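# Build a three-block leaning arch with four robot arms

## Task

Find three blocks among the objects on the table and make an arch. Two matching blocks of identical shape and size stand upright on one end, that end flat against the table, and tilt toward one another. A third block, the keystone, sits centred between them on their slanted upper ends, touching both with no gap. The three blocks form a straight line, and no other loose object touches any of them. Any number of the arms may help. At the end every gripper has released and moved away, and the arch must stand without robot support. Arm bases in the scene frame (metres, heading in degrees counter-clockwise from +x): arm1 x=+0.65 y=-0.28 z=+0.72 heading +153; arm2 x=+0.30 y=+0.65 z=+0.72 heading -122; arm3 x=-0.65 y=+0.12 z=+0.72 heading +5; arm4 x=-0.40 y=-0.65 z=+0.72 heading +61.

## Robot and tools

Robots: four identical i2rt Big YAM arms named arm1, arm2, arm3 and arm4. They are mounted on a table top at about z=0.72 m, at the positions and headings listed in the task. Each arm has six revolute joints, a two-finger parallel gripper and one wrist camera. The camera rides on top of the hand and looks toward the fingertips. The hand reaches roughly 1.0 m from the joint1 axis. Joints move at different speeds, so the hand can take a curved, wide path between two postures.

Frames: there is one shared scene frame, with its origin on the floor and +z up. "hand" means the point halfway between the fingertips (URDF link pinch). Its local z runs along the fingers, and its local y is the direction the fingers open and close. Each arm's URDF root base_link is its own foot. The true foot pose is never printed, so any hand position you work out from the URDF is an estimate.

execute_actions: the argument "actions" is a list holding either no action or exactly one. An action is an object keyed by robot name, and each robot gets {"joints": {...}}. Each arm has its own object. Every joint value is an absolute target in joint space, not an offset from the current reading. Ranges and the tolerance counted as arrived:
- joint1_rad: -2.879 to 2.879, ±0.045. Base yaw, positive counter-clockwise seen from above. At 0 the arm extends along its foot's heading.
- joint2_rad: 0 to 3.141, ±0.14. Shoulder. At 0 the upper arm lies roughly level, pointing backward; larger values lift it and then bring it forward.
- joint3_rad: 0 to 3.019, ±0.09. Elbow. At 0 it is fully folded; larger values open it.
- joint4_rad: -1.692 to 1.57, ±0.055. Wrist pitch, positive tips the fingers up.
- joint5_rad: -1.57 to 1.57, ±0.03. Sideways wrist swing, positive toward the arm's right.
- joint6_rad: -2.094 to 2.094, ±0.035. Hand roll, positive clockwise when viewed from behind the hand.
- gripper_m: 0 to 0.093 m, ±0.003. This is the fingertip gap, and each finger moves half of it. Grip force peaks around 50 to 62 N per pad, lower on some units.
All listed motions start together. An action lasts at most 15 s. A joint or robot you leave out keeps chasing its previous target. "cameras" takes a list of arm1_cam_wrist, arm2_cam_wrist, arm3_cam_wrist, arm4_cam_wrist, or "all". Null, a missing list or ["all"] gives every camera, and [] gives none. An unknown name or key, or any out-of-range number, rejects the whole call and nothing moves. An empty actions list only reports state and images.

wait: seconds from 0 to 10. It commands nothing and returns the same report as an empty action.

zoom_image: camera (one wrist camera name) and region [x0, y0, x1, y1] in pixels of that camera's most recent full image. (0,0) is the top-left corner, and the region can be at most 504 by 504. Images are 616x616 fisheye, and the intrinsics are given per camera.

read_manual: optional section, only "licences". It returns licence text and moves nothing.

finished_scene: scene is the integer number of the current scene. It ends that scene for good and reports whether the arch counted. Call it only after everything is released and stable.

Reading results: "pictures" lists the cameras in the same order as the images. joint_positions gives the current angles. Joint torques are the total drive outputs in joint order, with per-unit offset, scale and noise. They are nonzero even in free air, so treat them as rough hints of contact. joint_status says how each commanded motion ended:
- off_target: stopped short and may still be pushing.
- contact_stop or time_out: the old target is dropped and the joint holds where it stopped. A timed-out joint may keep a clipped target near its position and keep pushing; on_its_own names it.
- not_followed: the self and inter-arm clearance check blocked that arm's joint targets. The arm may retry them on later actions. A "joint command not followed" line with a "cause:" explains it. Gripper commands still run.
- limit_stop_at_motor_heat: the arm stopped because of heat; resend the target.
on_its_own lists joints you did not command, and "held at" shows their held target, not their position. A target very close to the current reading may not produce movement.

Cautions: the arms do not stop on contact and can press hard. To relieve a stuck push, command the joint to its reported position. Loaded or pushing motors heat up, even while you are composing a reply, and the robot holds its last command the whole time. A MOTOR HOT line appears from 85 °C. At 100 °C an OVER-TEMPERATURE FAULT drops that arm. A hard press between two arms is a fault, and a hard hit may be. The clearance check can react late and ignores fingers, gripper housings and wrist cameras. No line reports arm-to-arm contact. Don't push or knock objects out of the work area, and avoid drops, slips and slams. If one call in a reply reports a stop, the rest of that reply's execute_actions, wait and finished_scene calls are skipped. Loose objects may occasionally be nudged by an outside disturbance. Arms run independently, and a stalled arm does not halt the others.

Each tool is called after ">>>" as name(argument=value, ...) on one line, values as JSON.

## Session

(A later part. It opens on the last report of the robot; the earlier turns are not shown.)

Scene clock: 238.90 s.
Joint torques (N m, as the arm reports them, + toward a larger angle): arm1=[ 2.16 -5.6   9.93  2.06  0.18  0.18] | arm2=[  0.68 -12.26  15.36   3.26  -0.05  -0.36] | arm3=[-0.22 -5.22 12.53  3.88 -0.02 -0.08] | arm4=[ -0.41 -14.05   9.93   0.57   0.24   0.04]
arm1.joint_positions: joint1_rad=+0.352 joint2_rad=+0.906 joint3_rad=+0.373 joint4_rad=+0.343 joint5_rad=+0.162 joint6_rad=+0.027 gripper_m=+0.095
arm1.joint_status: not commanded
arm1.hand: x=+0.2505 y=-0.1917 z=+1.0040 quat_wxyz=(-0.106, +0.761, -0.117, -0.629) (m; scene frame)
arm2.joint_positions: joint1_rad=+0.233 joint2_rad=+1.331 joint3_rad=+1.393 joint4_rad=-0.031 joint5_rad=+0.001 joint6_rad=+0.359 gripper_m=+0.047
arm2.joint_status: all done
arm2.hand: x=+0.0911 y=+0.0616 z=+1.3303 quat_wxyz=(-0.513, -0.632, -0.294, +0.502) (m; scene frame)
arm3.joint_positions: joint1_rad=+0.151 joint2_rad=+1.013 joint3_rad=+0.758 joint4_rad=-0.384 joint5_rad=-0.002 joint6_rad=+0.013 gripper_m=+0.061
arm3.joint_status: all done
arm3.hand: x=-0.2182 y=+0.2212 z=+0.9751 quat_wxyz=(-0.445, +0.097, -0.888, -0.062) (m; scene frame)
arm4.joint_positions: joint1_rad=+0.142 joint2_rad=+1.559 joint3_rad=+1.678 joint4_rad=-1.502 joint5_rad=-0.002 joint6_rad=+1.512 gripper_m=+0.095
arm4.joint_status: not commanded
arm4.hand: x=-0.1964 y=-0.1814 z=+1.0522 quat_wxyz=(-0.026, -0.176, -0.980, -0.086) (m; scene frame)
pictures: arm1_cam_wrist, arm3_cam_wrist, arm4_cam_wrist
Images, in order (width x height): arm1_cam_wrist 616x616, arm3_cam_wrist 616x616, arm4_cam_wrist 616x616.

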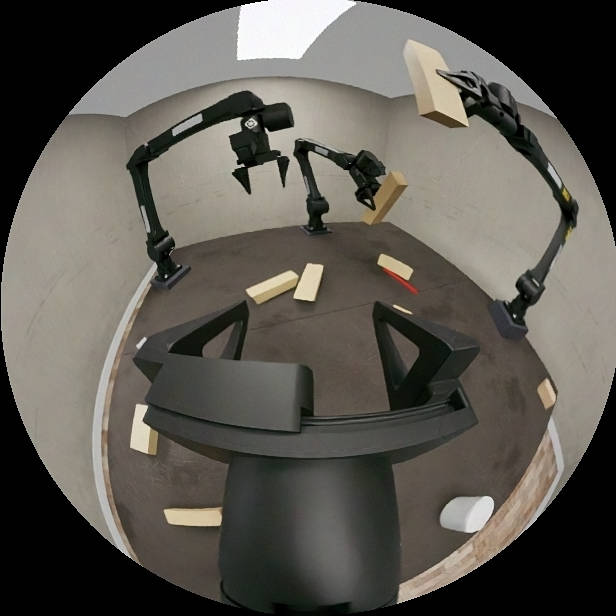

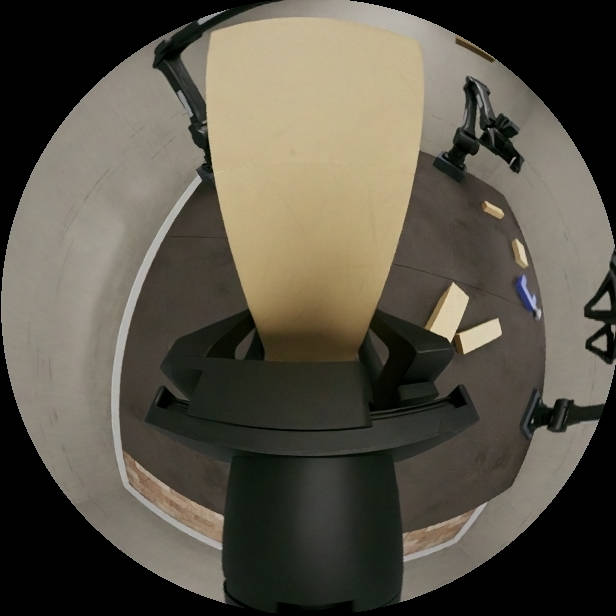

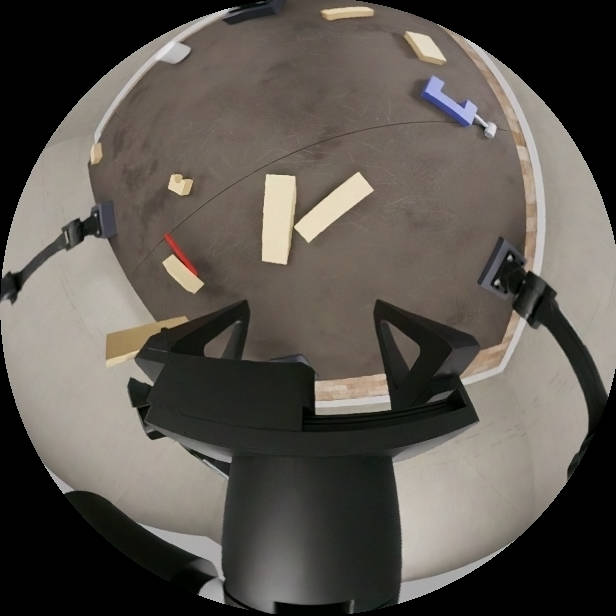

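>>> zoom_image(camera="arm4_cam_wrist", region=[220, 150, 400, 290])

Region (220, 150, 400, 290) of arm4_cam_wrist's 616x616 image, scaled by 2.800, with more detail than that image has.

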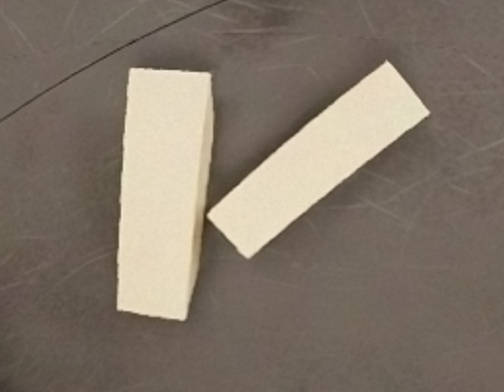

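>>> execute_actions(actions=[{"arm4":{"joints":{"joint1_rad":0.197,"joint2_rad":2.105,"joint3_rad":1.88,"joint4_rad":-1.275,"joint6_rad":1.712,"gripper_m":0.078}},"arm2":{"joints":{"joint1_rad":0.25,"joint2_rad":1.8,"joint3_rad":1.47,"joint4_rad":0.85,"joint6_rad":0.335}}}], cameras=["arm4_cam_wrist","arm1_cam_wrist"])

Scene clock: 277.50 s.
Joint torques (N m, as the arm reports them, + toward a larger angle): arm1=[ 2.81 -6.06  9.8   2.08  0.2   0.19] | arm2=[  0.76 -20.61  14.3    3.39   0.    -0.32] | arm3=[ 0.41 -5.61 12.57  3.84 -0.03 -0.08] | arm4=[ -0.15 -21.01  10.1    0.55   0.23   0.05]
arm1.joint_positions: joint1_rad=+0.352 joint2_rad=+0.906 joint3_rad=+0.373 joint4_rad=+0.343 joint5_rad=+0.162 joint6_rad=+0.027 gripper_m=+0.095
arm1.joint_status: not commanded
arm1.hand: x=+0.2505 y=-0.1917 z=+1.0040 quat_wxyz=(-0.106, +0.761, -0.117, -0.629) (m; scene frame)
arm2.joint_positions: joint1_rad=+0.243 joint2_rad=+1.845 joint3_rad=+1.404 joint4_rad=+0.813 joint5_rad=+0.001 joint6_rad=+0.351 gripper_m=+0.047
arm2.joint_status: all done
arm2.hand: x=+0.0528 y=-0.0725 z=+1.1870 quat_wxyz=(-0.590, -0.510, -0.243, +0.576) (m; scene frame)
arm3.joint_positions: joint1_rad=+0.151 joint2_rad=+1.013 joint3_rad=+0.758 joint4_rad=-0.384 joint5_rad=-0.002 joint6_rad=+0.013 gripper_m=+0.061
arm3.joint_status: not commanded
arm3.hand: x=-0.2182 y=+0.2212 z=+0.9751 quat_wxyz=(-0.445, +0.097, -0.888, -0.062) (m; scene frame)
arm4.joint_positions: joint1_rad=+0.199 joint2_rad=+2.118 joint3_rad=+1.858 joint4_rad=-1.285 joint5_rad=-0.002 joint6_rad=+1.704 gripper_m=+0.078
arm4.joint_status: all done
arm4.hand: x=-0.1713 y=-0.0406 z=+0.8115 quat_wxyz=(-0.006, -0.243, -0.970, -0.008) (m; scene frame)
pictures: arm1_cam_wrist, arm4_cam_wrist
Images, in order (width x height): arm1_cam_wrist 616x616, arm4_cam_wrist 616x616.

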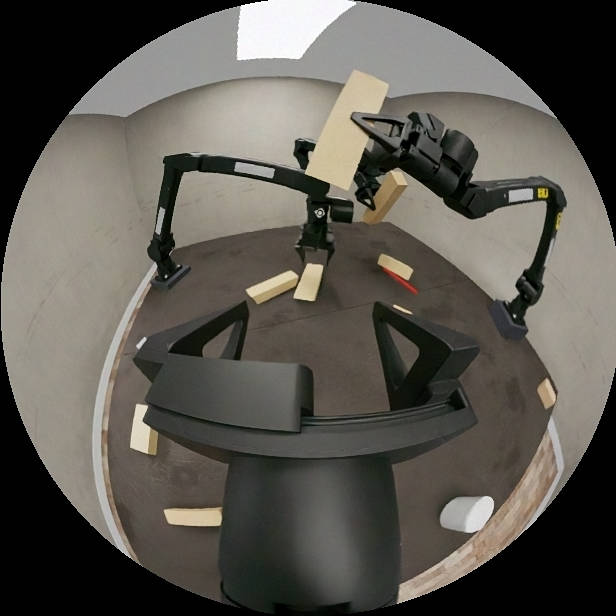

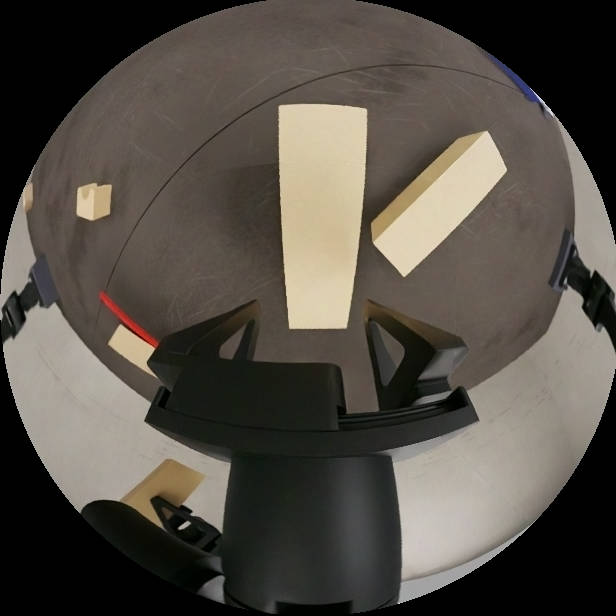

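>>> execute_actions(actions=[{"arm4":{"joints":{"joint1_rad":0.178,"joint2_rad":2.128,"joint3_rad":1.835,"joint4_rad":-1.245}},"arm2":{"joints":{"joint2_rad":2.205,"joint4_rad":0.885}}}], cameras=["arm4_cam_wrist","arm1_cam_wrist","arm2_cam_wrist"])

Scene clock: 298.63 s.
Joint torques (N m, as the arm reports them, + toward a larger angle): arm1=[ 2.38 -5.84  9.95  2.06  0.19  0.16] | arm2=[  0.37 -23.87  10.76   3.04  -0.08  -0.32] | arm3=[ 0.08 -5.3  12.64  3.85 -0.04 -0.07] | arm4=[ -0.31 -18.99   7.83   0.8    0.23   0.05]
arm1.joint_positions: joint1_rad=+0.352 joint2_rad=+0.906 joint3_rad=+0.373 joint4_rad=+0.343 joint5_rad=+0.162 joint6_rad=+0.027 gripper_m=+0.095
arm1.joint_status: not commanded
arm1.hand: x=+0.2505 y=-0.1917 z=+1.0040 quat_wxyz=(-0.106, +0.761, -0.117, -0.629) (m; scene frame)
arm2.joint_positions: joint1_rad=+0.244 joint2_rad=+2.273 joint3_rad=+1.420 joint4_rad=+0.861 joint5_rad=+0.002 joint6_rad=+0.352 gripper_m=+0.047
arm2.joint_status: all done
arm2.hand: x=+0.0373 y=-0.1201 z=+0.8731 quat_wxyz=(-0.507, -0.637, -0.303, +0.495) (m; scene frame)
arm3.joint_positions: joint1_rad=+0.151 joint2_rad=+1.013 joint3_rad=+0.758 joint4_rad=-0.384 joint5_rad=-0.002 joint6_rad=+0.013 gripper_m=+0.061
arm3.joint_status: not commanded
arm3.hand: x=-0.2182 y=+0.2212 z=+0.9751 quat_wxyz=(-0.445, +0.097, -0.888, -0.062) (m; scene frame)
arm4.joint_positions: joint1_rad=+0.183 joint2_rad=+2.118 joint3_rad=+1.843 joint4_rad=-1.259 joint5_rad=-0.002 joint6_rad=+1.704 gripper_m=+0.078
arm4.joint_status: all done
arm4.hand: x=-0.1611 y=-0.0433 z=+0.8064 quat_wxyz=(-0.007, -0.251, -0.968, -0.014) (m; scene frame)
pictures: arm1_cam_wrist, arm2_cam_wrist, arm4_cam_wrist
Images, in order (width x height): arm1_cam_wrist 616x616, arm2_cam_wrist 616x616, arm4_cam_wrist 616x616.

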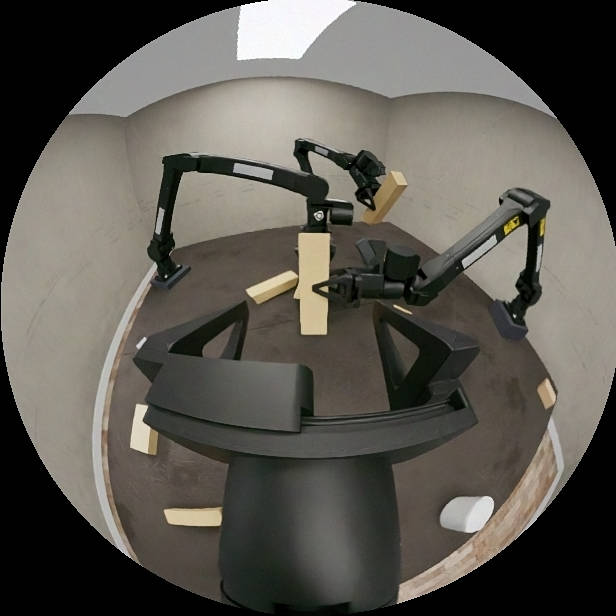

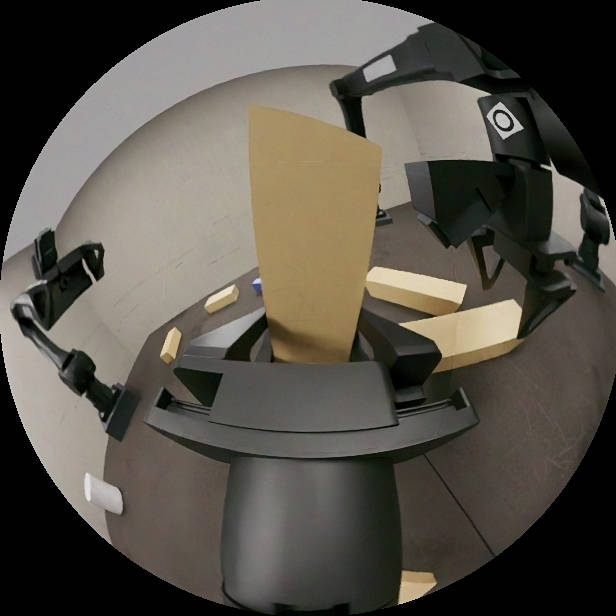

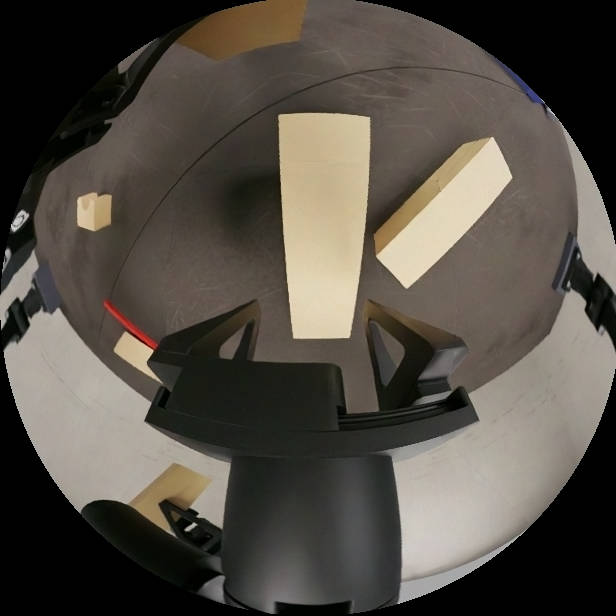

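>>> execute_actions(actions=[{"arm4":{"joints":{"joint2_rad":2.148,"joint3_rad":1.812}}}], cameras=["arm4_cam_wrist"])

Scene clock: 302.80 s.
Joint torques (N m, as the arm reports them, + toward a larger angle): arm1=[ 2.29 -6.19  9.93  1.99  0.18  0.2 ] | arm2=[  1.44 -23.79  10.93   3.13  -0.05  -0.27] | arm3=[-0.34 -5.5  12.63  3.82  0.   -0.09] | arm4=[ -0.35 -19.25   7.73   0.59   0.23   0.05]
arm1.joint_positions: joint1_rad=+0.352 joint2_rad=+0.906 joint3_rad=+0.373 joint4_rad=+0.343 joint5_rad=+0.162 joint6_rad=+0.027 gripper_m=+0.095
arm1.joint_status: not commanded
arm1.hand: x=+0.2505 y=-0.1917 z=+1.0040 quat_wxyz=(-0.106, +0.761, -0.117, -0.629) (m; scene frame)
arm2.joint_positions: joint1_rad=+0.244 joint2_rad=+2.273 joint3_rad=+1.420 joint4_rad=+0.861 joint5_rad=+0.002 joint6_rad=+0.352 gripper_m=+0.047
arm2.joint_status: not commanded
arm2.hand: x=+0.0373 y=-0.1201 z=+0.8731 quat_wxyz=(-0.507, -0.637, -0.303, +0.495) (m; scene frame)
arm3.joint_positions: joint1_rad=+0.151 joint2_rad=+1.013 joint3_rad=+0.758 joint4_rad=-0.384 joint5_rad=-0.002 joint6_rad=+0.013 gripper_m=+0.061
arm3.joint_status: not commanded
arm3.hand: x=-0.2182 y=+0.2212 z=+0.9751 quat_wxyz=(-0.445, +0.097, -0.888, -0.062) (m; scene frame)
arm4.joint_positions: joint1_rad=+0.183 joint2_rad=+2.141 joint3_rad=+1.818 joint4_rad=-1.258 joint5_rad=-0.002 joint6_rad=+1.704 gripper_m=+0.078
arm4.joint_status: all done
arm4.hand: x=-0.1646 y=-0.0530 z=+0.7828 quat_wxyz=(-0.004, -0.251, -0.968, +0.009) (m; scene frame)
pictures: arm4_cam_wrist
Images, in order (width x height): arm4_cam_wrist 616x616.

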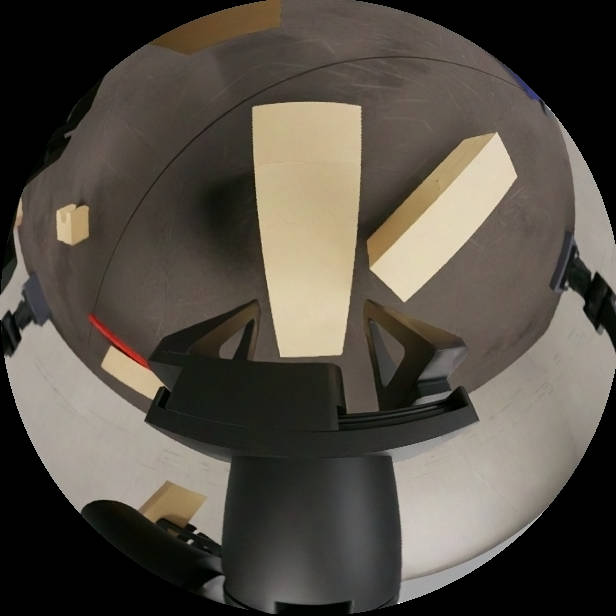

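>>> execute_actions(actions=[{"arm4":{"joints":{"joint2_rad":2.166,"joint3_rad":1.795,"joint4_rad":-1.205,"gripper_m":0.071}}}], cameras=["arm4_cam_wrist"])

>>> execute_actions(actions=[{"arm4":{"joints":{"joint2_rad":2.183,"joint3_rad":1.777,"joint4_rad":-1.168}}}], cameras=["arm4_cam_wrist","arm2_cam_wrist"])

Scene clock: 310.37 s.
Joint torques (N m, as the arm reports them, + toward a larger angle): arm1=[ 2.54 -5.5   9.91  2.    0.18  0.18] | arm2=[  0.64 -23.23  10.95   2.92  -0.03  -0.31] | arm3=[ 0.13 -5.46 12.56  3.77  0.   -0.07] | arm4=[ -0.37 -18.96   7.58   0.69   0.24   0.05]
arm1.joint_positions: joint1_rad=+0.352 joint2_rad=+0.906 joint3_rad=+0.373 joint4_rad=+0.343 joint5_rad=+0.162 joint6_rad=+0.027 gripper_m=+0.095
arm1.joint_status: not commanded
arm1.hand: x=+0.2505 y=-0.1917 z=+1.0040 quat_wxyz=(-0.106, +0.761, -0.117, -0.629) (m; scene frame)
arm2.joint_positions: joint1_rad=+0.244 joint2_rad=+2.273 joint3_rad=+1.420 joint4_rad=+0.861 joint5_rad=+0.002 joint6_rad=+0.352 gripper_m=+0.047
arm2.joint_status: not commanded
arm2.hand: x=+0.0373 y=-0.1201 z=+0.8731 quat_wxyz=(-0.507, -0.637, -0.303, +0.495) (m; scene frame)
arm3.joint_positions: joint1_rad=+0.151 joint2_rad=+1.013 joint3_rad=+0.758 joint4_rad=-0.384 joint5_rad=-0.002 joint6_rad=+0.013 gripper_m=+0.061
arm3.joint_status: not commanded
arm3.hand: x=-0.2182 y=+0.2212 z=+0.9751 quat_wxyz=(-0.445, +0.097, -0.888, -0.062) (m; scene frame)
arm4.joint_positions: joint1_rad=+0.183 joint2_rad=+2.155 joint3_rad=+1.803 joint4_rad=-1.219 joint5_rad=-0.002 joint6_rad=+1.704 gripper_m=+0.071
arm4.joint_status: all done
arm4.hand: x=-0.1635 y=-0.0509 z=+0.7685 quat_wxyz=(-0.005, -0.251, -0.968, +0.005) (m; scene frame)
pictures: arm4_cam_wrist
Images, in order (width x height): arm4_cam_wrist 616x616.

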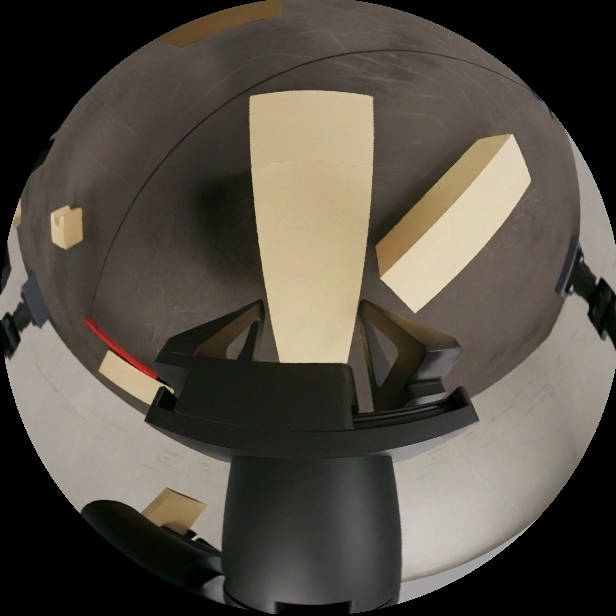

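Scene clock: 311.10 s.
Joint torques (N m, as the arm reports them, + toward a larger angle): arm1=[ 2.7  -5.87  9.9   1.98  0.18  0.17] | arm2=[  0.25 -23.96  10.91   2.89  -0.04  -0.41] | arm3=[ 0.12 -6.01 12.51  3.68  0.   -0.08] | arm4=[ -0.47 -19.25   7.49   0.67   0.24   0.05]
arm1.joint_positions: joint1_rad=+0.352 joint2_rad=+0.906 joint3_rad=+0.373 joint4_rad=+0.343 joint5_rad=+0.162 joint6_rad=+0.027 gripper_m=+0.095
arm1.joint_status: not commanded
arm1.hand: x=+0.2505 y=-0.1917 z=+1.0040 quat_wxyz=(-0.106, +0.761, -0.117, -0.629) (m; scene frame)
arm2.joint_positions: joint1_rad=+0.244 joint2_rad=+2.273 joint3_rad=+1.420 joint4_rad=+0.861 joint5_rad=+0.002 joint6_rad=+0.352 gripper_m=+0.047
arm2.joint_status: not commanded
arm2.hand: x=+0.0373 y=-0.1201 z=+0.8731 quat_wxyz=(-0.507, -0.637, -0.303, +0.495) (m; scene frame)
arm3.joint_positions: joint1_rad=+0.151 joint2_rad=+1.013 joint3_rad=+0.758 joint4_rad=-0.384 joint5_rad=-0.002 joint6_rad=+0.013 gripper_m=+0.061
arm3.joint_status: not commanded
arm3.hand: x=-0.2182 y=+0.2212 z=+0.9751 quat_wxyz=(-0.445, +0.097, -0.888, -0.062) (m; scene frame)
arm4.joint_positions: joint1_rad=+0.183 joint2_rad=+2.174 joint3_rad=+1.784 joint4_rad=-1.182 joint5_rad=-0.002 joint6_rad=+1.704 gripper_m=+0.071
arm4.joint_status: all done
arm4.hand: x=-0.1634 y=-0.0512 z=+0.7504 quat_wxyz=(-0.005, -0.251, -0.968, +0.005) (m; scene frame)
pictures: arm2_cam_wrist, arm4_cam_wrist
Images, in order (width x height): arm2_cam_wrist 616x616, arm4_cam_wrist 616x616.

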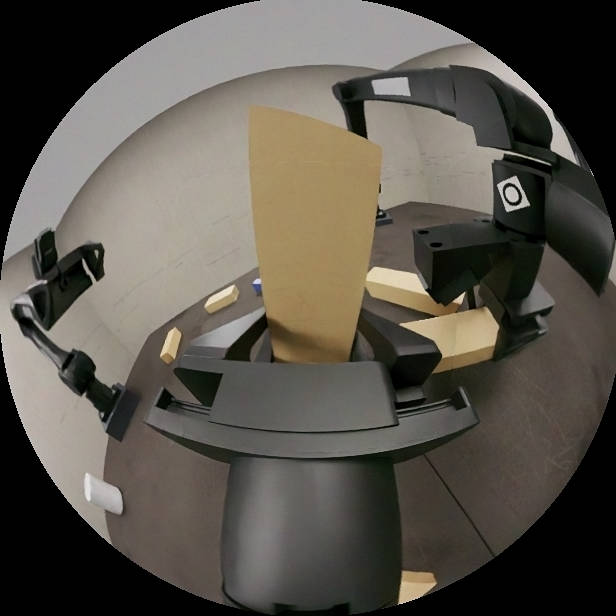

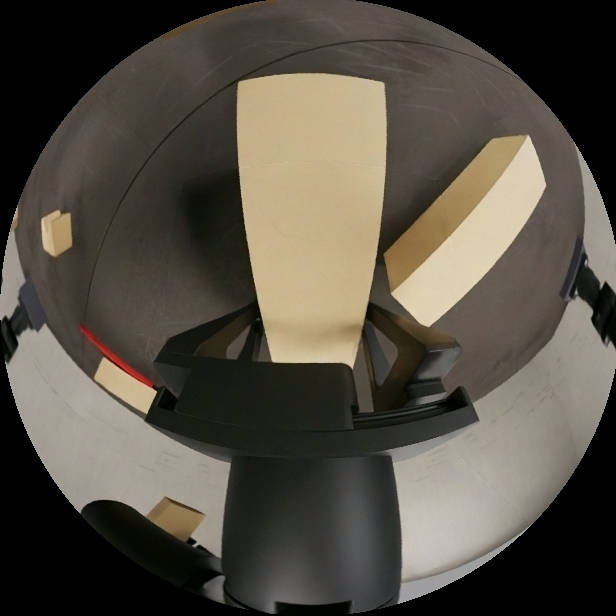

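>>> execute_actions(actions=[{"arm4":{"joints":{"gripper_m":0.04}}}], cameras=["arm4_cam_wrist"])

Scene clock: 313.93 s.
Joint torques (N m, as the arm reports them, + toward a larger angle): arm1=[ 2.77 -5.53  9.87  2.03  0.18  0.19] | arm2=[  0.37 -24.64  10.88   2.92  -0.03  -0.37] | arm3=[-0.24 -5.37 12.65  3.82  0.01 -0.09] | arm4=[ -0.41 -19.27   7.46   0.69   0.24   0.04]
arm1.joint_positions: joint1_rad=+0.352 joint2_rad=+0.906 joint3_rad=+0.373 joint4_rad=+0.343 joint5_rad=+0.162 joint6_rad=+0.027 gripper_m=+0.095
arm1.joint_status: not commanded
arm1.hand: x=+0.2505 y=-0.1917 z=+1.0040 quat_wxyz=(-0.106, +0.761, -0.117, -0.629) (m; scene frame)
arm2.joint_positions: joint1_rad=+0.244 joint2_rad=+2.273 joint3_rad=+1.420 joint4_rad=+0.861 joint5_rad=+0.002 joint6_rad=+0.352 gripper_m=+0.047
arm2.joint_status: not commanded
arm2.hand: x=+0.0373 y=-0.1201 z=+0.8731 quat_wxyz=(-0.507, -0.637, -0.303, +0.495) (m; scene frame)
arm3.joint_positions: joint1_rad=+0.151 joint2_rad=+1.013 joint3_rad=+0.758 joint4_rad=-0.384 joint5_rad=-0.002 joint6_rad=+0.013 gripper_m=+0.061
arm3.joint_status: not commanded
arm3.hand: x=-0.2182 y=+0.2212 z=+0.9751 quat_wxyz=(-0.445, +0.097, -0.888, -0.062) (m; scene frame)
arm4.joint_positions: joint1_rad=+0.183 joint2_rad=+2.174 joint3_rad=+1.784 joint4_rad=-1.182 joint5_rad=-0.002 joint6_rad=+1.704 gripper_m=+0.061
arm4.joint_status: gripper_m off_target (ended at +0.061, target +0.040)
arm4.hand: x=-0.1633 y=-0.0511 z=+0.7504 quat_wxyz=(-0.005, -0.252, -0.968, +0.005) (m; scene frame)
pictures: arm4_cam_wrist
Images, in order (width x height): arm4_cam_wrist 616x616.

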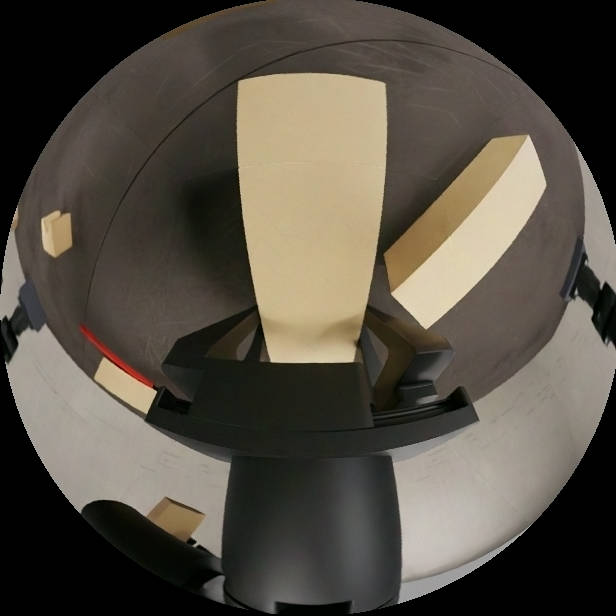

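>>> execute_actions(actions=[{"arm4":{"joints":{"joint2_rad":1.80}},"arm2":{"joints":{"joint2_rad":2.255,"joint3_rad":1.48,"joint4_rad":0.925}},"arm3":{"joints":{"joint1_rad":0.0,"joint2_rad":0.62,"joint3_rad":0.39,"joint4_rad":-0.23,"joint6_rad":-0.012}}}], cameras=["arm4_cam_wrist","arm1_cam_wrist","arm2_cam_wrist"])

Scene clock: 342.43 s.
Joint torques (N m, as the arm reports them, + toward a larger angle): arm1=[ 2.86 -5.48  9.96  2.04  0.17  0.18] | arm2=[  0.73 -20.9   11.26   3.9   -0.06  -0.29] | arm3=[ 0.86 -1.57 12.02  4.01 -0.22 -0.13] | arm4=[ -0.25 -18.71  10.89   1.22   0.22   0.  ]
arm1.joint_positions: joint1_rad=+0.352 joint2_rad=+0.906 joint3_rad=+0.373 joint4_rad=+0.343 joint5_rad=+0.162 joint6_rad=+0.027 gripper_m=+0.095
arm1.joint_status: not commanded
arm1.hand: x=+0.2505 y=-0.1917 z=+1.0040 quat_wxyz=(-0.106, +0.761, -0.117, -0.629) (m; scene frame)
arm2.joint_positions: joint1_rad=+0.244 joint2_rad=+2.291 joint3_rad=+1.420 joint4_rad=+0.877 joint5_rad=+0.002 joint6_rad=+0.352 gripper_m=+0.047
arm2.joint_status: all done
arm2.hand: x=+0.0376 y=-0.1193 z=+0.8628 quat_wxyz=(-0.507, -0.637, -0.304, +0.495) (m; scene frame)
arm3.joint_positions: joint1_rad=-0.006 joint2_rad=+0.644 joint3_rad=+0.343 joint4_rad=-0.276 joint5_rad=+0.002 joint6_rad=+0.001 gripper_m=+0.061
arm3.joint_status: all done
arm3.hand: x=-0.3221 y=+0.1434 z=+0.8946 quat_wxyz=(-0.476, +0.031, -0.878, -0.024) (m; scene frame)
arm4.joint_positions: joint1_rad=+0.183 joint2_rad=+1.824 joint3_rad=+1.756 joint4_rad=-1.179 joint5_rad=-0.002 joint6_rad=+1.706 gripper_m=+0.061
arm4.joint_status: all done
arm4.hand: x=-0.1667 y=-0.0525 z=+0.9580 quat_wxyz=(-0.024, -0.248, -0.956, -0.155) (m; scene frame)
pictures: arm1_cam_wrist, arm2_cam_wrist, arm4_cam_wrist
Images, in order (width x height): arm1_cam_wrist 616x616, arm2_cam_wrist 616x616, arm4_cam_wrist 616x616.

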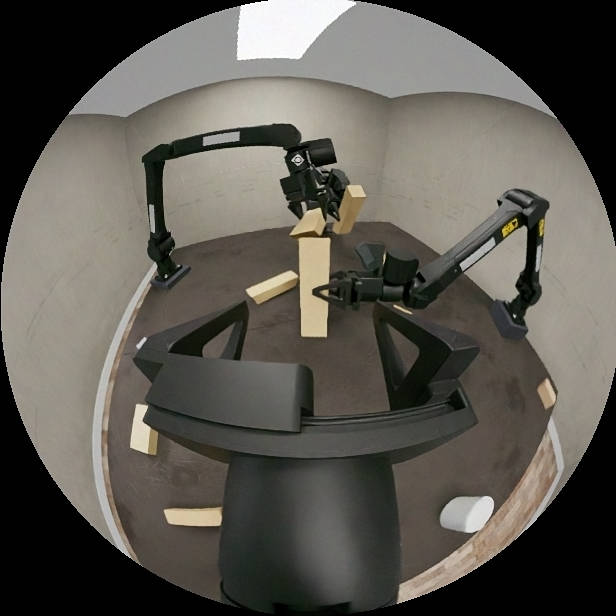

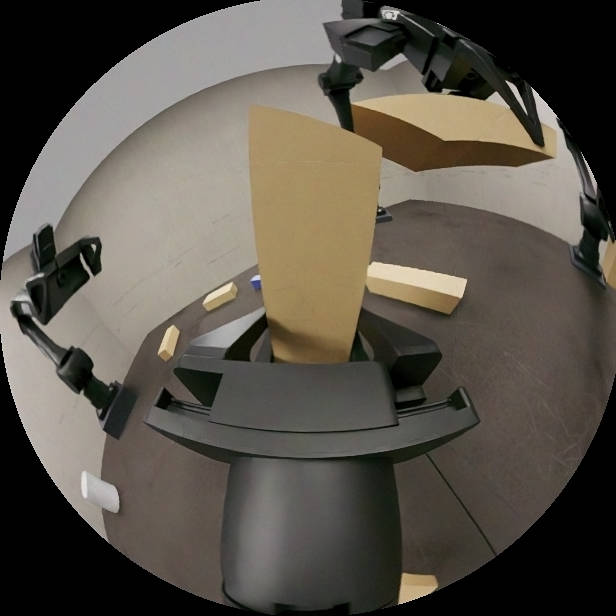

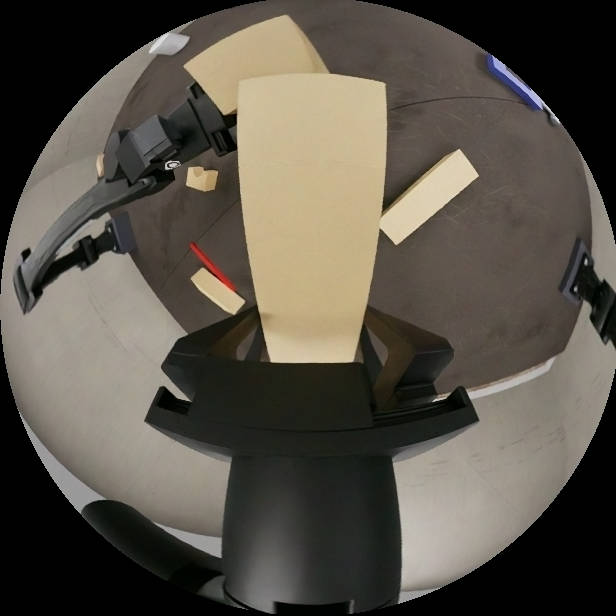

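>>> execute_actions(actions=[{"arm4":{"joints":{"joint2_rad":1.68,"joint4_rad":-1.68}},"arm2":{"joints":{"joint2_rad":2.29,"joint4_rad":0.958}},"arm3":{"joints":{"joint1_rad":-0.421}}}], cameras=["arm4_cam_wrist","arm1_cam_wrist","arm2_cam_wrist"])

Scene clock: 350.50 s.
Joint torques (N m, as the arm reports them, + toward a larger angle): arm1=[ 2.64 -5.86  9.88  2.06  0.2   0.16] | arm2=[  0.67 -22.53  11.18   3.8    0.05  -0.31] | arm3=[-0.56 -1.69 12.04  3.82 -0.19 -0.07] | arm4=[ -0.27 -14.25  10.27  -0.62   0.23   0.03]
arm1.joint_positions: joint1_rad=+0.352 joint2_rad=+0.906 joint3_rad=+0.373 joint4_rad=+0.343 joint5_rad=+0.162 joint6_rad=+0.027 gripper_m=+0.095
arm1.joint_status: not commanded
arm1.hand: x=+0.2505 y=-0.1917 z=+1.0040 quat_wxyz=(-0.106, +0.761, -0.117, -0.629) (m; scene frame)
arm2.joint_positions: joint1_rad=+0.244 joint2_rad=+2.332 joint3_rad=+1.420 joint4_rad=+0.911 joint5_rad=+0.002 joint6_rad=+0.351 gripper_m=+0.047
arm2.joint_status: all done
arm2.hand: x=+0.0385 y=-0.1168 z=+0.8388 quat_wxyz=(-0.505, -0.640, -0.305, +0.493) (m; scene frame)
arm3.joint_positions: joint1_rad=-0.416 joint2_rad=+0.644 joint3_rad=+0.343 joint4_rad=-0.276 joint5_rad=+0.002 joint6_rad=-0.002 gripper_m=+0.061
arm3.joint_status: all done
arm3.hand: x=-0.3393 y=+0.0099 z=+0.8929 quat_wxyz=(-0.469, -0.147, -0.868, +0.075) (m; scene frame)
arm4.joint_positions: joint1_rad=+0.183 joint2_rad=+1.683 joint3_rad=+1.756 joint4_rad=-1.667 joint5_rad=-0.002 joint6_rad=+1.706 gripper_m=+0.061
arm4.joint_status: all done
arm4.hand: x=-0.2165 y=-0.1769 z=+1.0193 quat_wxyz=(-0.003, -0.253, -0.967, +0.016) (m; scene frame)
pictures: arm1_cam_wrist, arm2_cam_wrist, arm4_cam_wrist
Images, in order (width x height): arm1_cam_wrist 616x616, arm2_cam_wrist 616x616, arm4_cam_wrist 616x616.

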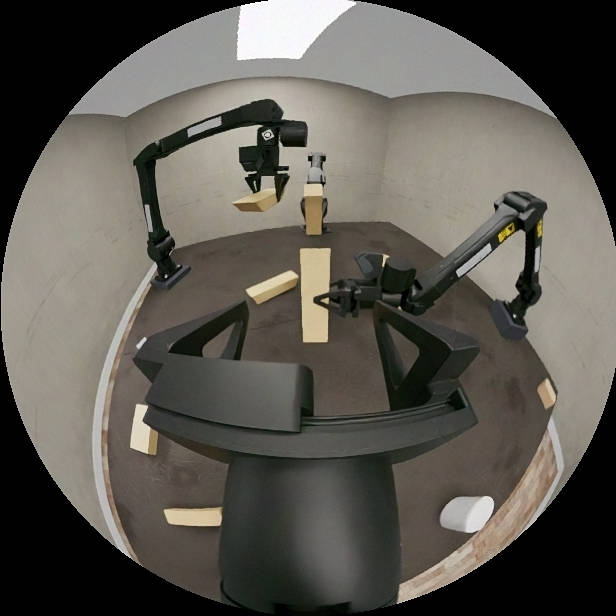

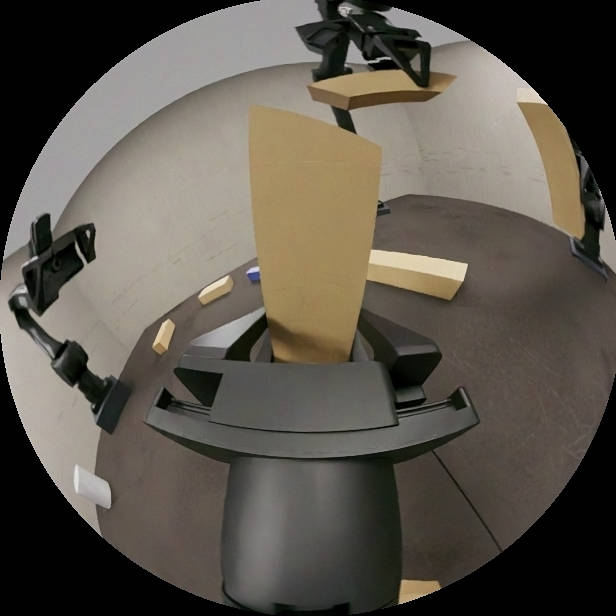

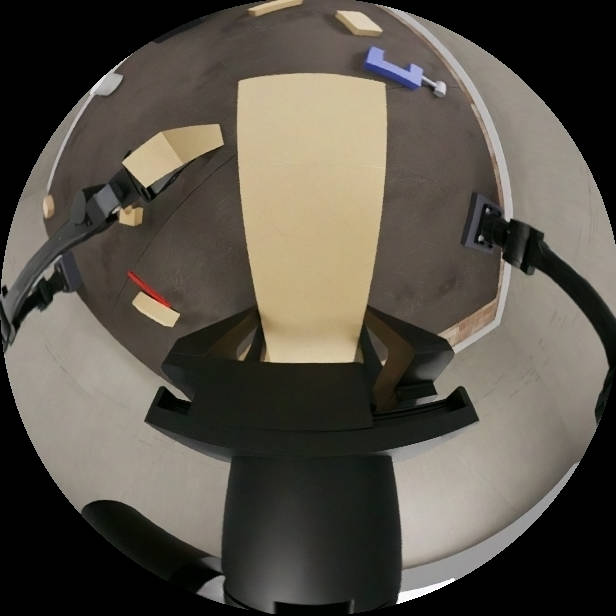

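>>> execute_actions(actions=[{"arm4":{"joints":{"joint1_rad":0.068,"joint6_rad":1.40}},"arm3":{"joints":{"joint2_rad":0.9,"joint3_rad":0.55,"joint4_rad":0.325}}}], cameras=["arm3_cam_wrist"])

>>> execute_actions(actions=[{"arm3":{"joints":{"joint2_rad":1.30}}}], cameras=["arm3_cam_wrist","arm1_cam_wrist","arm2_cam_wrist","arm4_cam_wrist"])

Scene clock: 373.13 s.
Joint torques (N m, as the arm reports them, + toward a larger angle): arm1=[ 2.62 -5.75 10.03  2.01  0.17  0.18] | arm2=[  1.06 -21.69  11.29   3.96  -0.11  -0.3 ] | arm3=[ 0.02 -4.39 14.79  4.53 -0.2  -0.08] | arm4=[  0.68 -14.3   10.31  -0.61   0.22  -0.12]
arm1.joint_positions: joint1_rad=+0.352 joint2_rad=+0.906 joint3_rad=+0.373 joint4_rad=+0.343 joint5_rad=+0.162 joint6_rad=+0.027 gripper_m=+0.095
arm1.joint_status: not commanded
arm1.hand: x=+0.2505 y=-0.1917 z=+1.0040 quat_wxyz=(-0.106, +0.761, -0.118, -0.629) (m; scene frame)
arm2.joint_positions: joint1_rad=+0.244 joint2_rad=+2.332 joint3_rad=+1.420 joint4_rad=+0.911 joint5_rad=+0.002 joint6_rad=+0.351 gripper_m=+0.047
arm2.joint_status: not commanded
arm2.hand: x=+0.0385 y=-0.1168 z=+0.8388 quat_wxyz=(-0.505, -0.640, -0.305, +0.493) (m; scene frame)
arm3.joint_positions: joint1_rad=-0.416 joint2_rad=+0.920 joint3_rad=+0.463 joint4_rad=+0.270 joint5_rad=+0.002 joint6_rad=-0.002 gripper_m=+0.061
arm3.joint_status: joint4_rad time_out (moved +0.546 of +0.601); the others done
arm3.hand: x=-0.2445 y=-0.0238 z=+0.9859 quat_wxyz=(-0.628, -0.130, -0.761, +0.102) (m; scene frame)
arm4.joint_positions: joint1_rad=+0.062 joint2_rad=+1.683 joint3_rad=+1.756 joint4_rad=-1.667 joint5_rad=-0.002 joint6_rad=+1.408 gripper_m=+0.061
arm4.joint_status: all done
arm4.hand: x=-0.1608 y=-0.2029 z=+1.0201 quat_wxyz=(-0.001, -0.166, -0.986, +0.016) (m; scene frame)
pictures: arm3_cam_wrist
Images, in order (width x height): arm3_cam_wrist 616x616.

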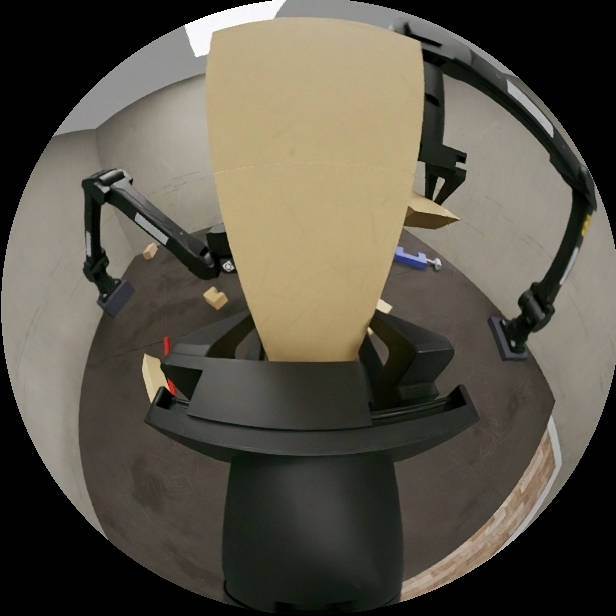

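not run: a stop came earlier in this reply.

>>> zoom_image(camera="arm3_cam_wrist", region=[190, 0, 442, 330])

Region (190, 0, 442, 330) of arm3_cam_wrist's 616x616 image, scaled by 1.527, with more detail than that image has; it fills the left 385 columns of this view, and the rest is white.

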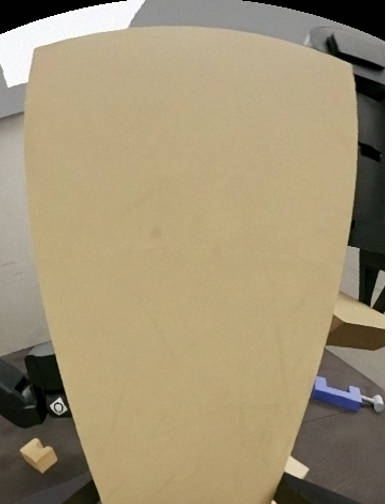

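>>> execute_actions(actions=[{"arm3":{"joints":{"joint2_rad":1.24}}}], cameras=["arm1_cam_wrist","arm2_cam_wrist","arm4_cam_wrist"])

Scene clock: 388.17 s.
Joint torques (N m, as the arm reports them, + toward a larger angle): arm1=[ 2.7  -5.93  9.89  2.14  0.18  0.19] | arm2=[  0.65 -22.04  11.13   3.93  -0.07  -0.28] | arm3=[-0.27 -8.6  12.27  3.84 -0.2  -0.06] | arm4=[  0.72 -14.26  10.33  -0.59   0.22  -0.12]
arm1.joint_positions: joint1_rad=+0.352 joint2_rad=+0.906 joint3_rad=+0.373 joint4_rad=+0.343 joint5_rad=+0.162 joint6_rad=+0.027 gripper_m=+0.095
arm1.joint_status: not commanded
arm1.hand: x=+0.2505 y=-0.1917 z=+1.0040 quat_wxyz=(-0.106, +0.761, -0.118, -0.629) (m; scene frame)
arm2.joint_positions: joint1_rad=+0.244 joint2_rad=+2.332 joint3_rad=+1.420 joint4_rad=+0.911 joint5_rad=+0.002 joint6_rad=+0.351 gripper_m=+0.047
arm2.joint_status: not commanded
arm2.hand: x=+0.0385 y=-0.1168 z=+0.8388 quat_wxyz=(-0.505, -0.640, -0.305, +0.493) (m; scene frame)
arm3.joint_positions: joint1_rad=-0.416 joint2_rad=+1.280 joint3_rad=+0.471 joint4_rad=+0.281 joint5_rad=+0.002 joint6_rad=-0.002 gripper_m=+0.061
arm3.joint_status: all done
arm3.hand: x=-0.2225 y=-0.0295 z=+0.8399 quat_wxyz=(-0.490, -0.145, -0.856, +0.078) (m; scene frame)
arm4.joint_positions: joint1_rad=+0.062 joint2_rad=+1.683 joint3_rad=+1.756 joint4_rad=-1.667 joint5_rad=-0.002 joint6_rad=+1.408 gripper_m=+0.061
arm4.joint_status: not commanded
arm4.hand: x=-0.1608 y=-0.2029 z=+1.0201 quat_wxyz=(-0.001, -0.166, -0.986, +0.016) (m; scene frame)
pictures: arm1_cam_wrist, arm2_cam_wrist, arm4_cam_wrist
Images, in order (width x height): arm1_cam_wrist 616x616, arm2_cam_wrist 616x616, arm4_cam_wrist 616x616.

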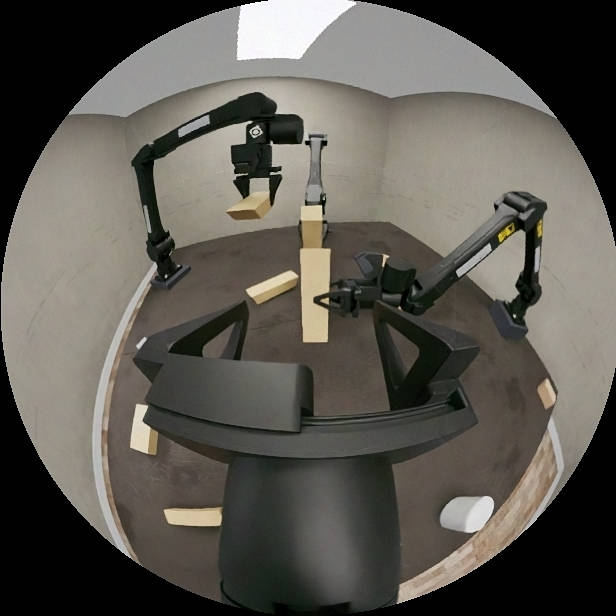

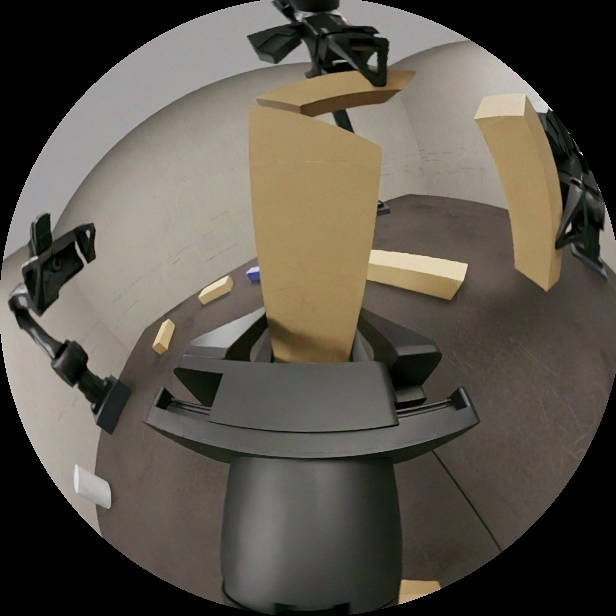

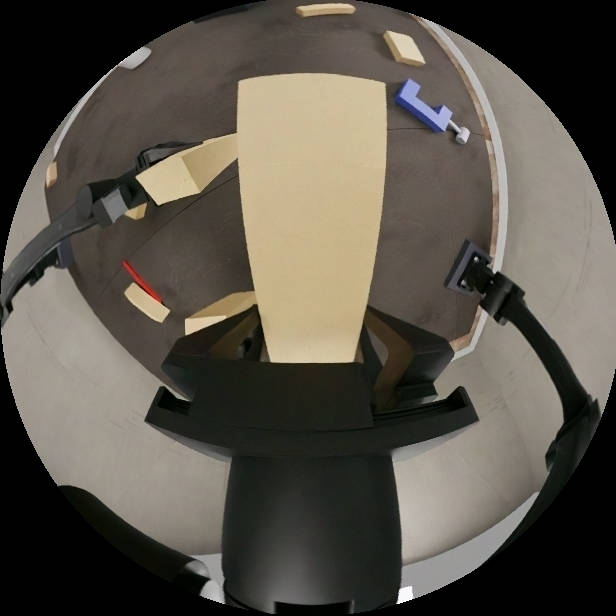

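>>> execute_actions(actions=[{"arm3":{"joints":{"joint2_rad":1.33,"joint3_rad":0.57,"joint4_rad":0.525}}}], cameras=[])

Scene clock: 401.90 s.
Joint torques (N m, as the arm reports them, + toward a larger angle): arm1=[ 2.72 -5.71 10.02  1.95  0.16  0.18] | arm2=[  0.23 -21.28  11.24   4.05  -0.05  -0.28] | arm3=[-0.51 -8.4  12.07  4.39 -0.17 -0.07] | arm4=[  0.67 -14.33  10.32  -0.62   0.22  -0.12]
arm1.joint_positions: joint1_rad=+0.352 joint2_rad=+0.906 joint3_rad=+0.373 joint4_rad=+0.343 joint5_rad=+0.162 joint6_rad=+0.027 gripper_m=+0.095
arm1.joint_status: not commanded
arm1.hand: x=+0.2505 y=-0.1917 z=+1.0040 quat_wxyz=(-0.106, +0.761, -0.118, -0.629) (m; scene frame)
arm2.joint_positions: joint1_rad=+0.244 joint2_rad=+2.332 joint3_rad=+1.420 joint4_rad=+0.911 joint5_rad=+0.002 joint6_rad=+0.351 gripper_m=+0.047
arm2.joint_status: not commanded
arm2.hand: x=+0.0385 y=-0.1168 z=+0.8388 quat_wxyz=(-0.505, -0.640, -0.305, +0.493) (m; scene frame)
arm3.joint_positions: joint1_rad=-0.416 joint2_rad=+1.352 joint3_rad=+0.493 joint4_rad=+0.472 joint5_rad=+0.002 joint6_rad=-0.002 gripper_m=+0.061
arm3.joint_status: all done
arm3.hand: x=-0.1951 y=-0.0392 z=+0.8602 quat_wxyz=(-0.549, -0.140, -0.819, +0.088) (m; scene frame)
arm4.joint_positions: joint1_rad=+0.062 joint2_rad=+1.683 joint3_rad=+1.756 joint4_rad=-1.667 joint5_rad=-0.002 joint6_rad=+1.408 gripper_m=+0.061
arm4.joint_status: not commanded
arm4.hand: x=-0.1608 y=-0.2029 z=+1.0201 quat_wxyz=(-0.001, -0.166, -0.986, +0.016) (m; scene frame)
pictures: none
No camera images: the call's "cameras" was empty. Leave "cameras" out to get every camera's image.

>>> execute_actions(actions=[{"arm3":{"joints":{"joint2_rad":1.43}}}], cameras=["arm1_cam_wrist","arm2_cam_wrist","arm4_cam_wrist"])

Scene clock: 404.00 s.
Joint torques (N m, as the arm reports them, + toward a larger angle): arm1=[ 2.22 -5.52  9.9   2.02  0.2   0.17] | arm2=[  1.09 -21.88  11.22   4.    -0.04  -0.33] | arm3=[-0.79 -9.6  10.83  3.94 -0.16 -0.05] | arm4=[  0.66 -14.26  10.32  -0.62   0.21  -0.11]
arm1.joint_positions: joint1_rad=+0.352 joint2_rad=+0.906 joint3_rad=+0.373 joint4_rad=+0.343 joint5_rad=+0.162 joint6_rad=+0.027 gripper_m=+0.095
arm1.joint_status: not commanded
arm1.hand: x=+0.2505 y=-0.1917 z=+1.0040 quat_wxyz=(-0.106, +0.761, -0.118, -0.629) (m; scene frame)
arm2.joint_positions: joint1_rad=+0.244 joint2_rad=+2.332 joint3_rad=+1.420 joint4_rad=+0.911 joint5_rad=+0.002 joint6_rad=+0.351 gripper_m=+0.047
arm2.joint_status: not commanded
arm2.hand: x=+0.0385 y=-0.1168 z=+0.8388 quat_wxyz=(-0.505, -0.640, -0.305, +0.493) (m; scene frame)
arm3.joint_positions: joint1_rad=-0.416 joint2_rad=+1.462 joint3_rad=+0.501 joint4_rad=+0.478 joint5_rad=+0.002 joint6_rad=-0.002 gripper_m=+0.061
arm3.joint_status: all done
arm3.hand: x=-0.1935 y=-0.0392 z=+0.8143 quat_wxyz=(-0.509, -0.144, -0.845, +0.081) (m; scene frame)
arm4.joint_positions: joint1_rad=+0.062 joint2_rad=+1.683 joint3_rad=+1.756 joint4_rad=-1.667 joint5_rad=-0.002 joint6_rad=+1.408 gripper_m=+0.061
arm4.joint_status: not commanded
arm4.hand: x=-0.1608 y=-0.2029 z=+1.0201 quat_wxyz=(-0.001, -0.166, -0.986, +0.016) (m; scene frame)
pictures: arm1_cam_wrist, arm2_cam_wrist, arm4_cam_wrist
Images, in order (width x height): arm1_cam_wrist 616x616, arm2_cam_wrist 616x616, arm4_cam_wrist 616x616.

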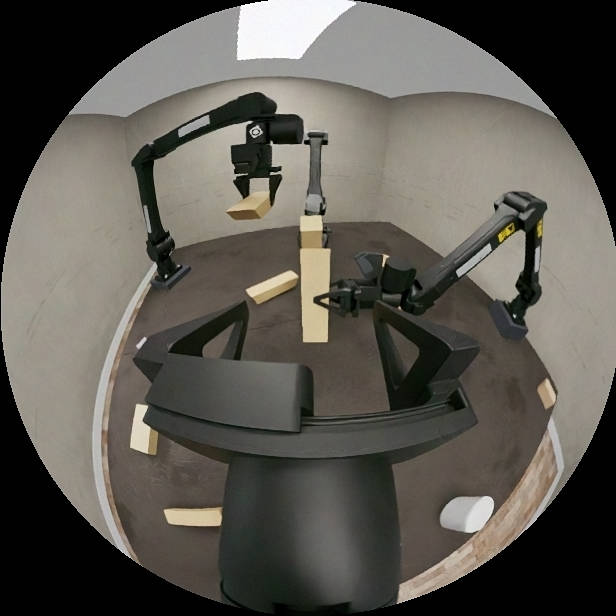

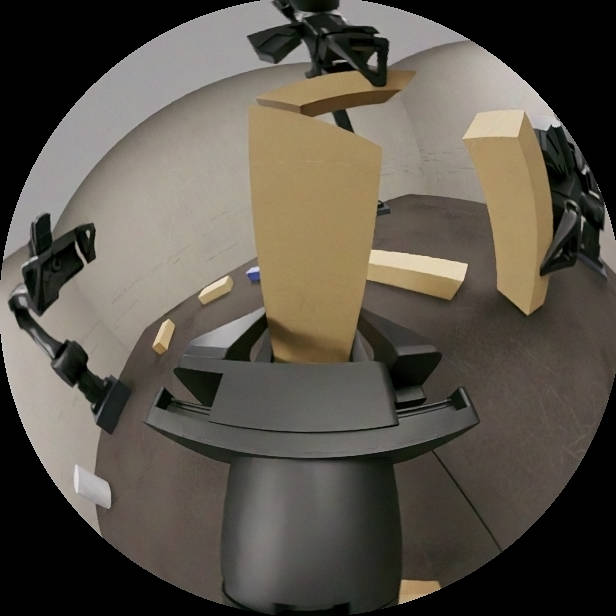

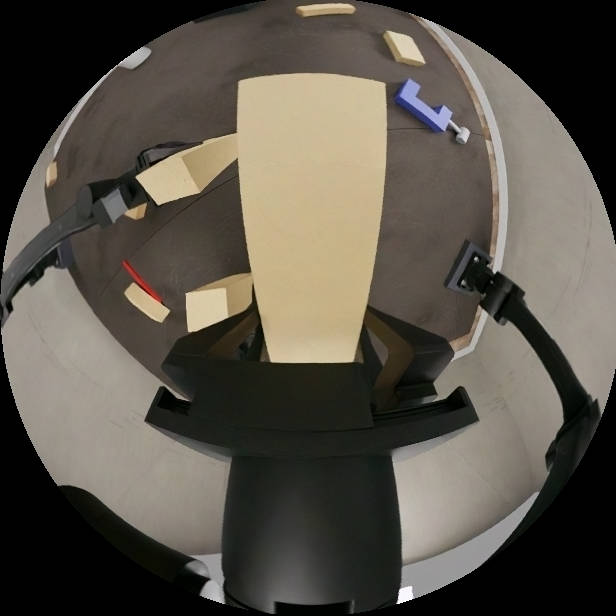

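>>> zoom_image(camera="arm2_cam_wrist", region=[430, 90, 600, 330])

>>> zoom_image(camera="arm1_cam_wrist", region=[250, 190, 380, 360])

Region (430, 90, 600, 330) of arm2_cam_wrist's 616x616 image, scaled by 2.100, with more detail than that image has; it fills the left 357 columns of this view, and the rest is white.

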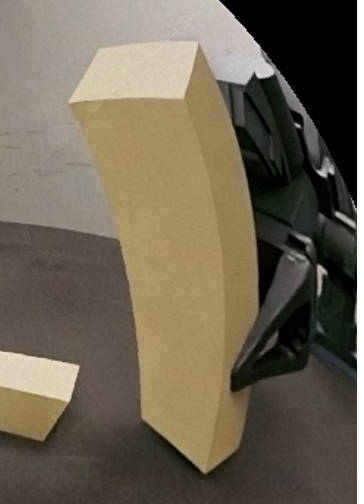

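Region (250, 190, 380, 360) of arm1_cam_wrist's 616x616 image, scaled by 2.965, with more detail than that image has; it fills the left 385 columns of this view, and the rest is white.

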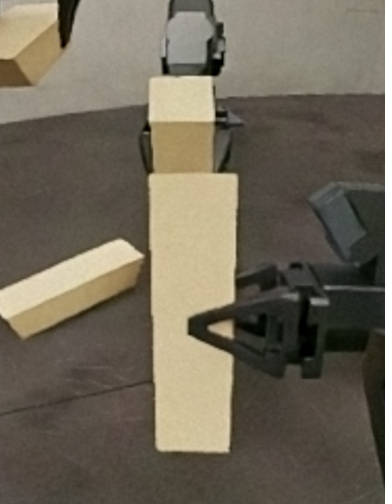

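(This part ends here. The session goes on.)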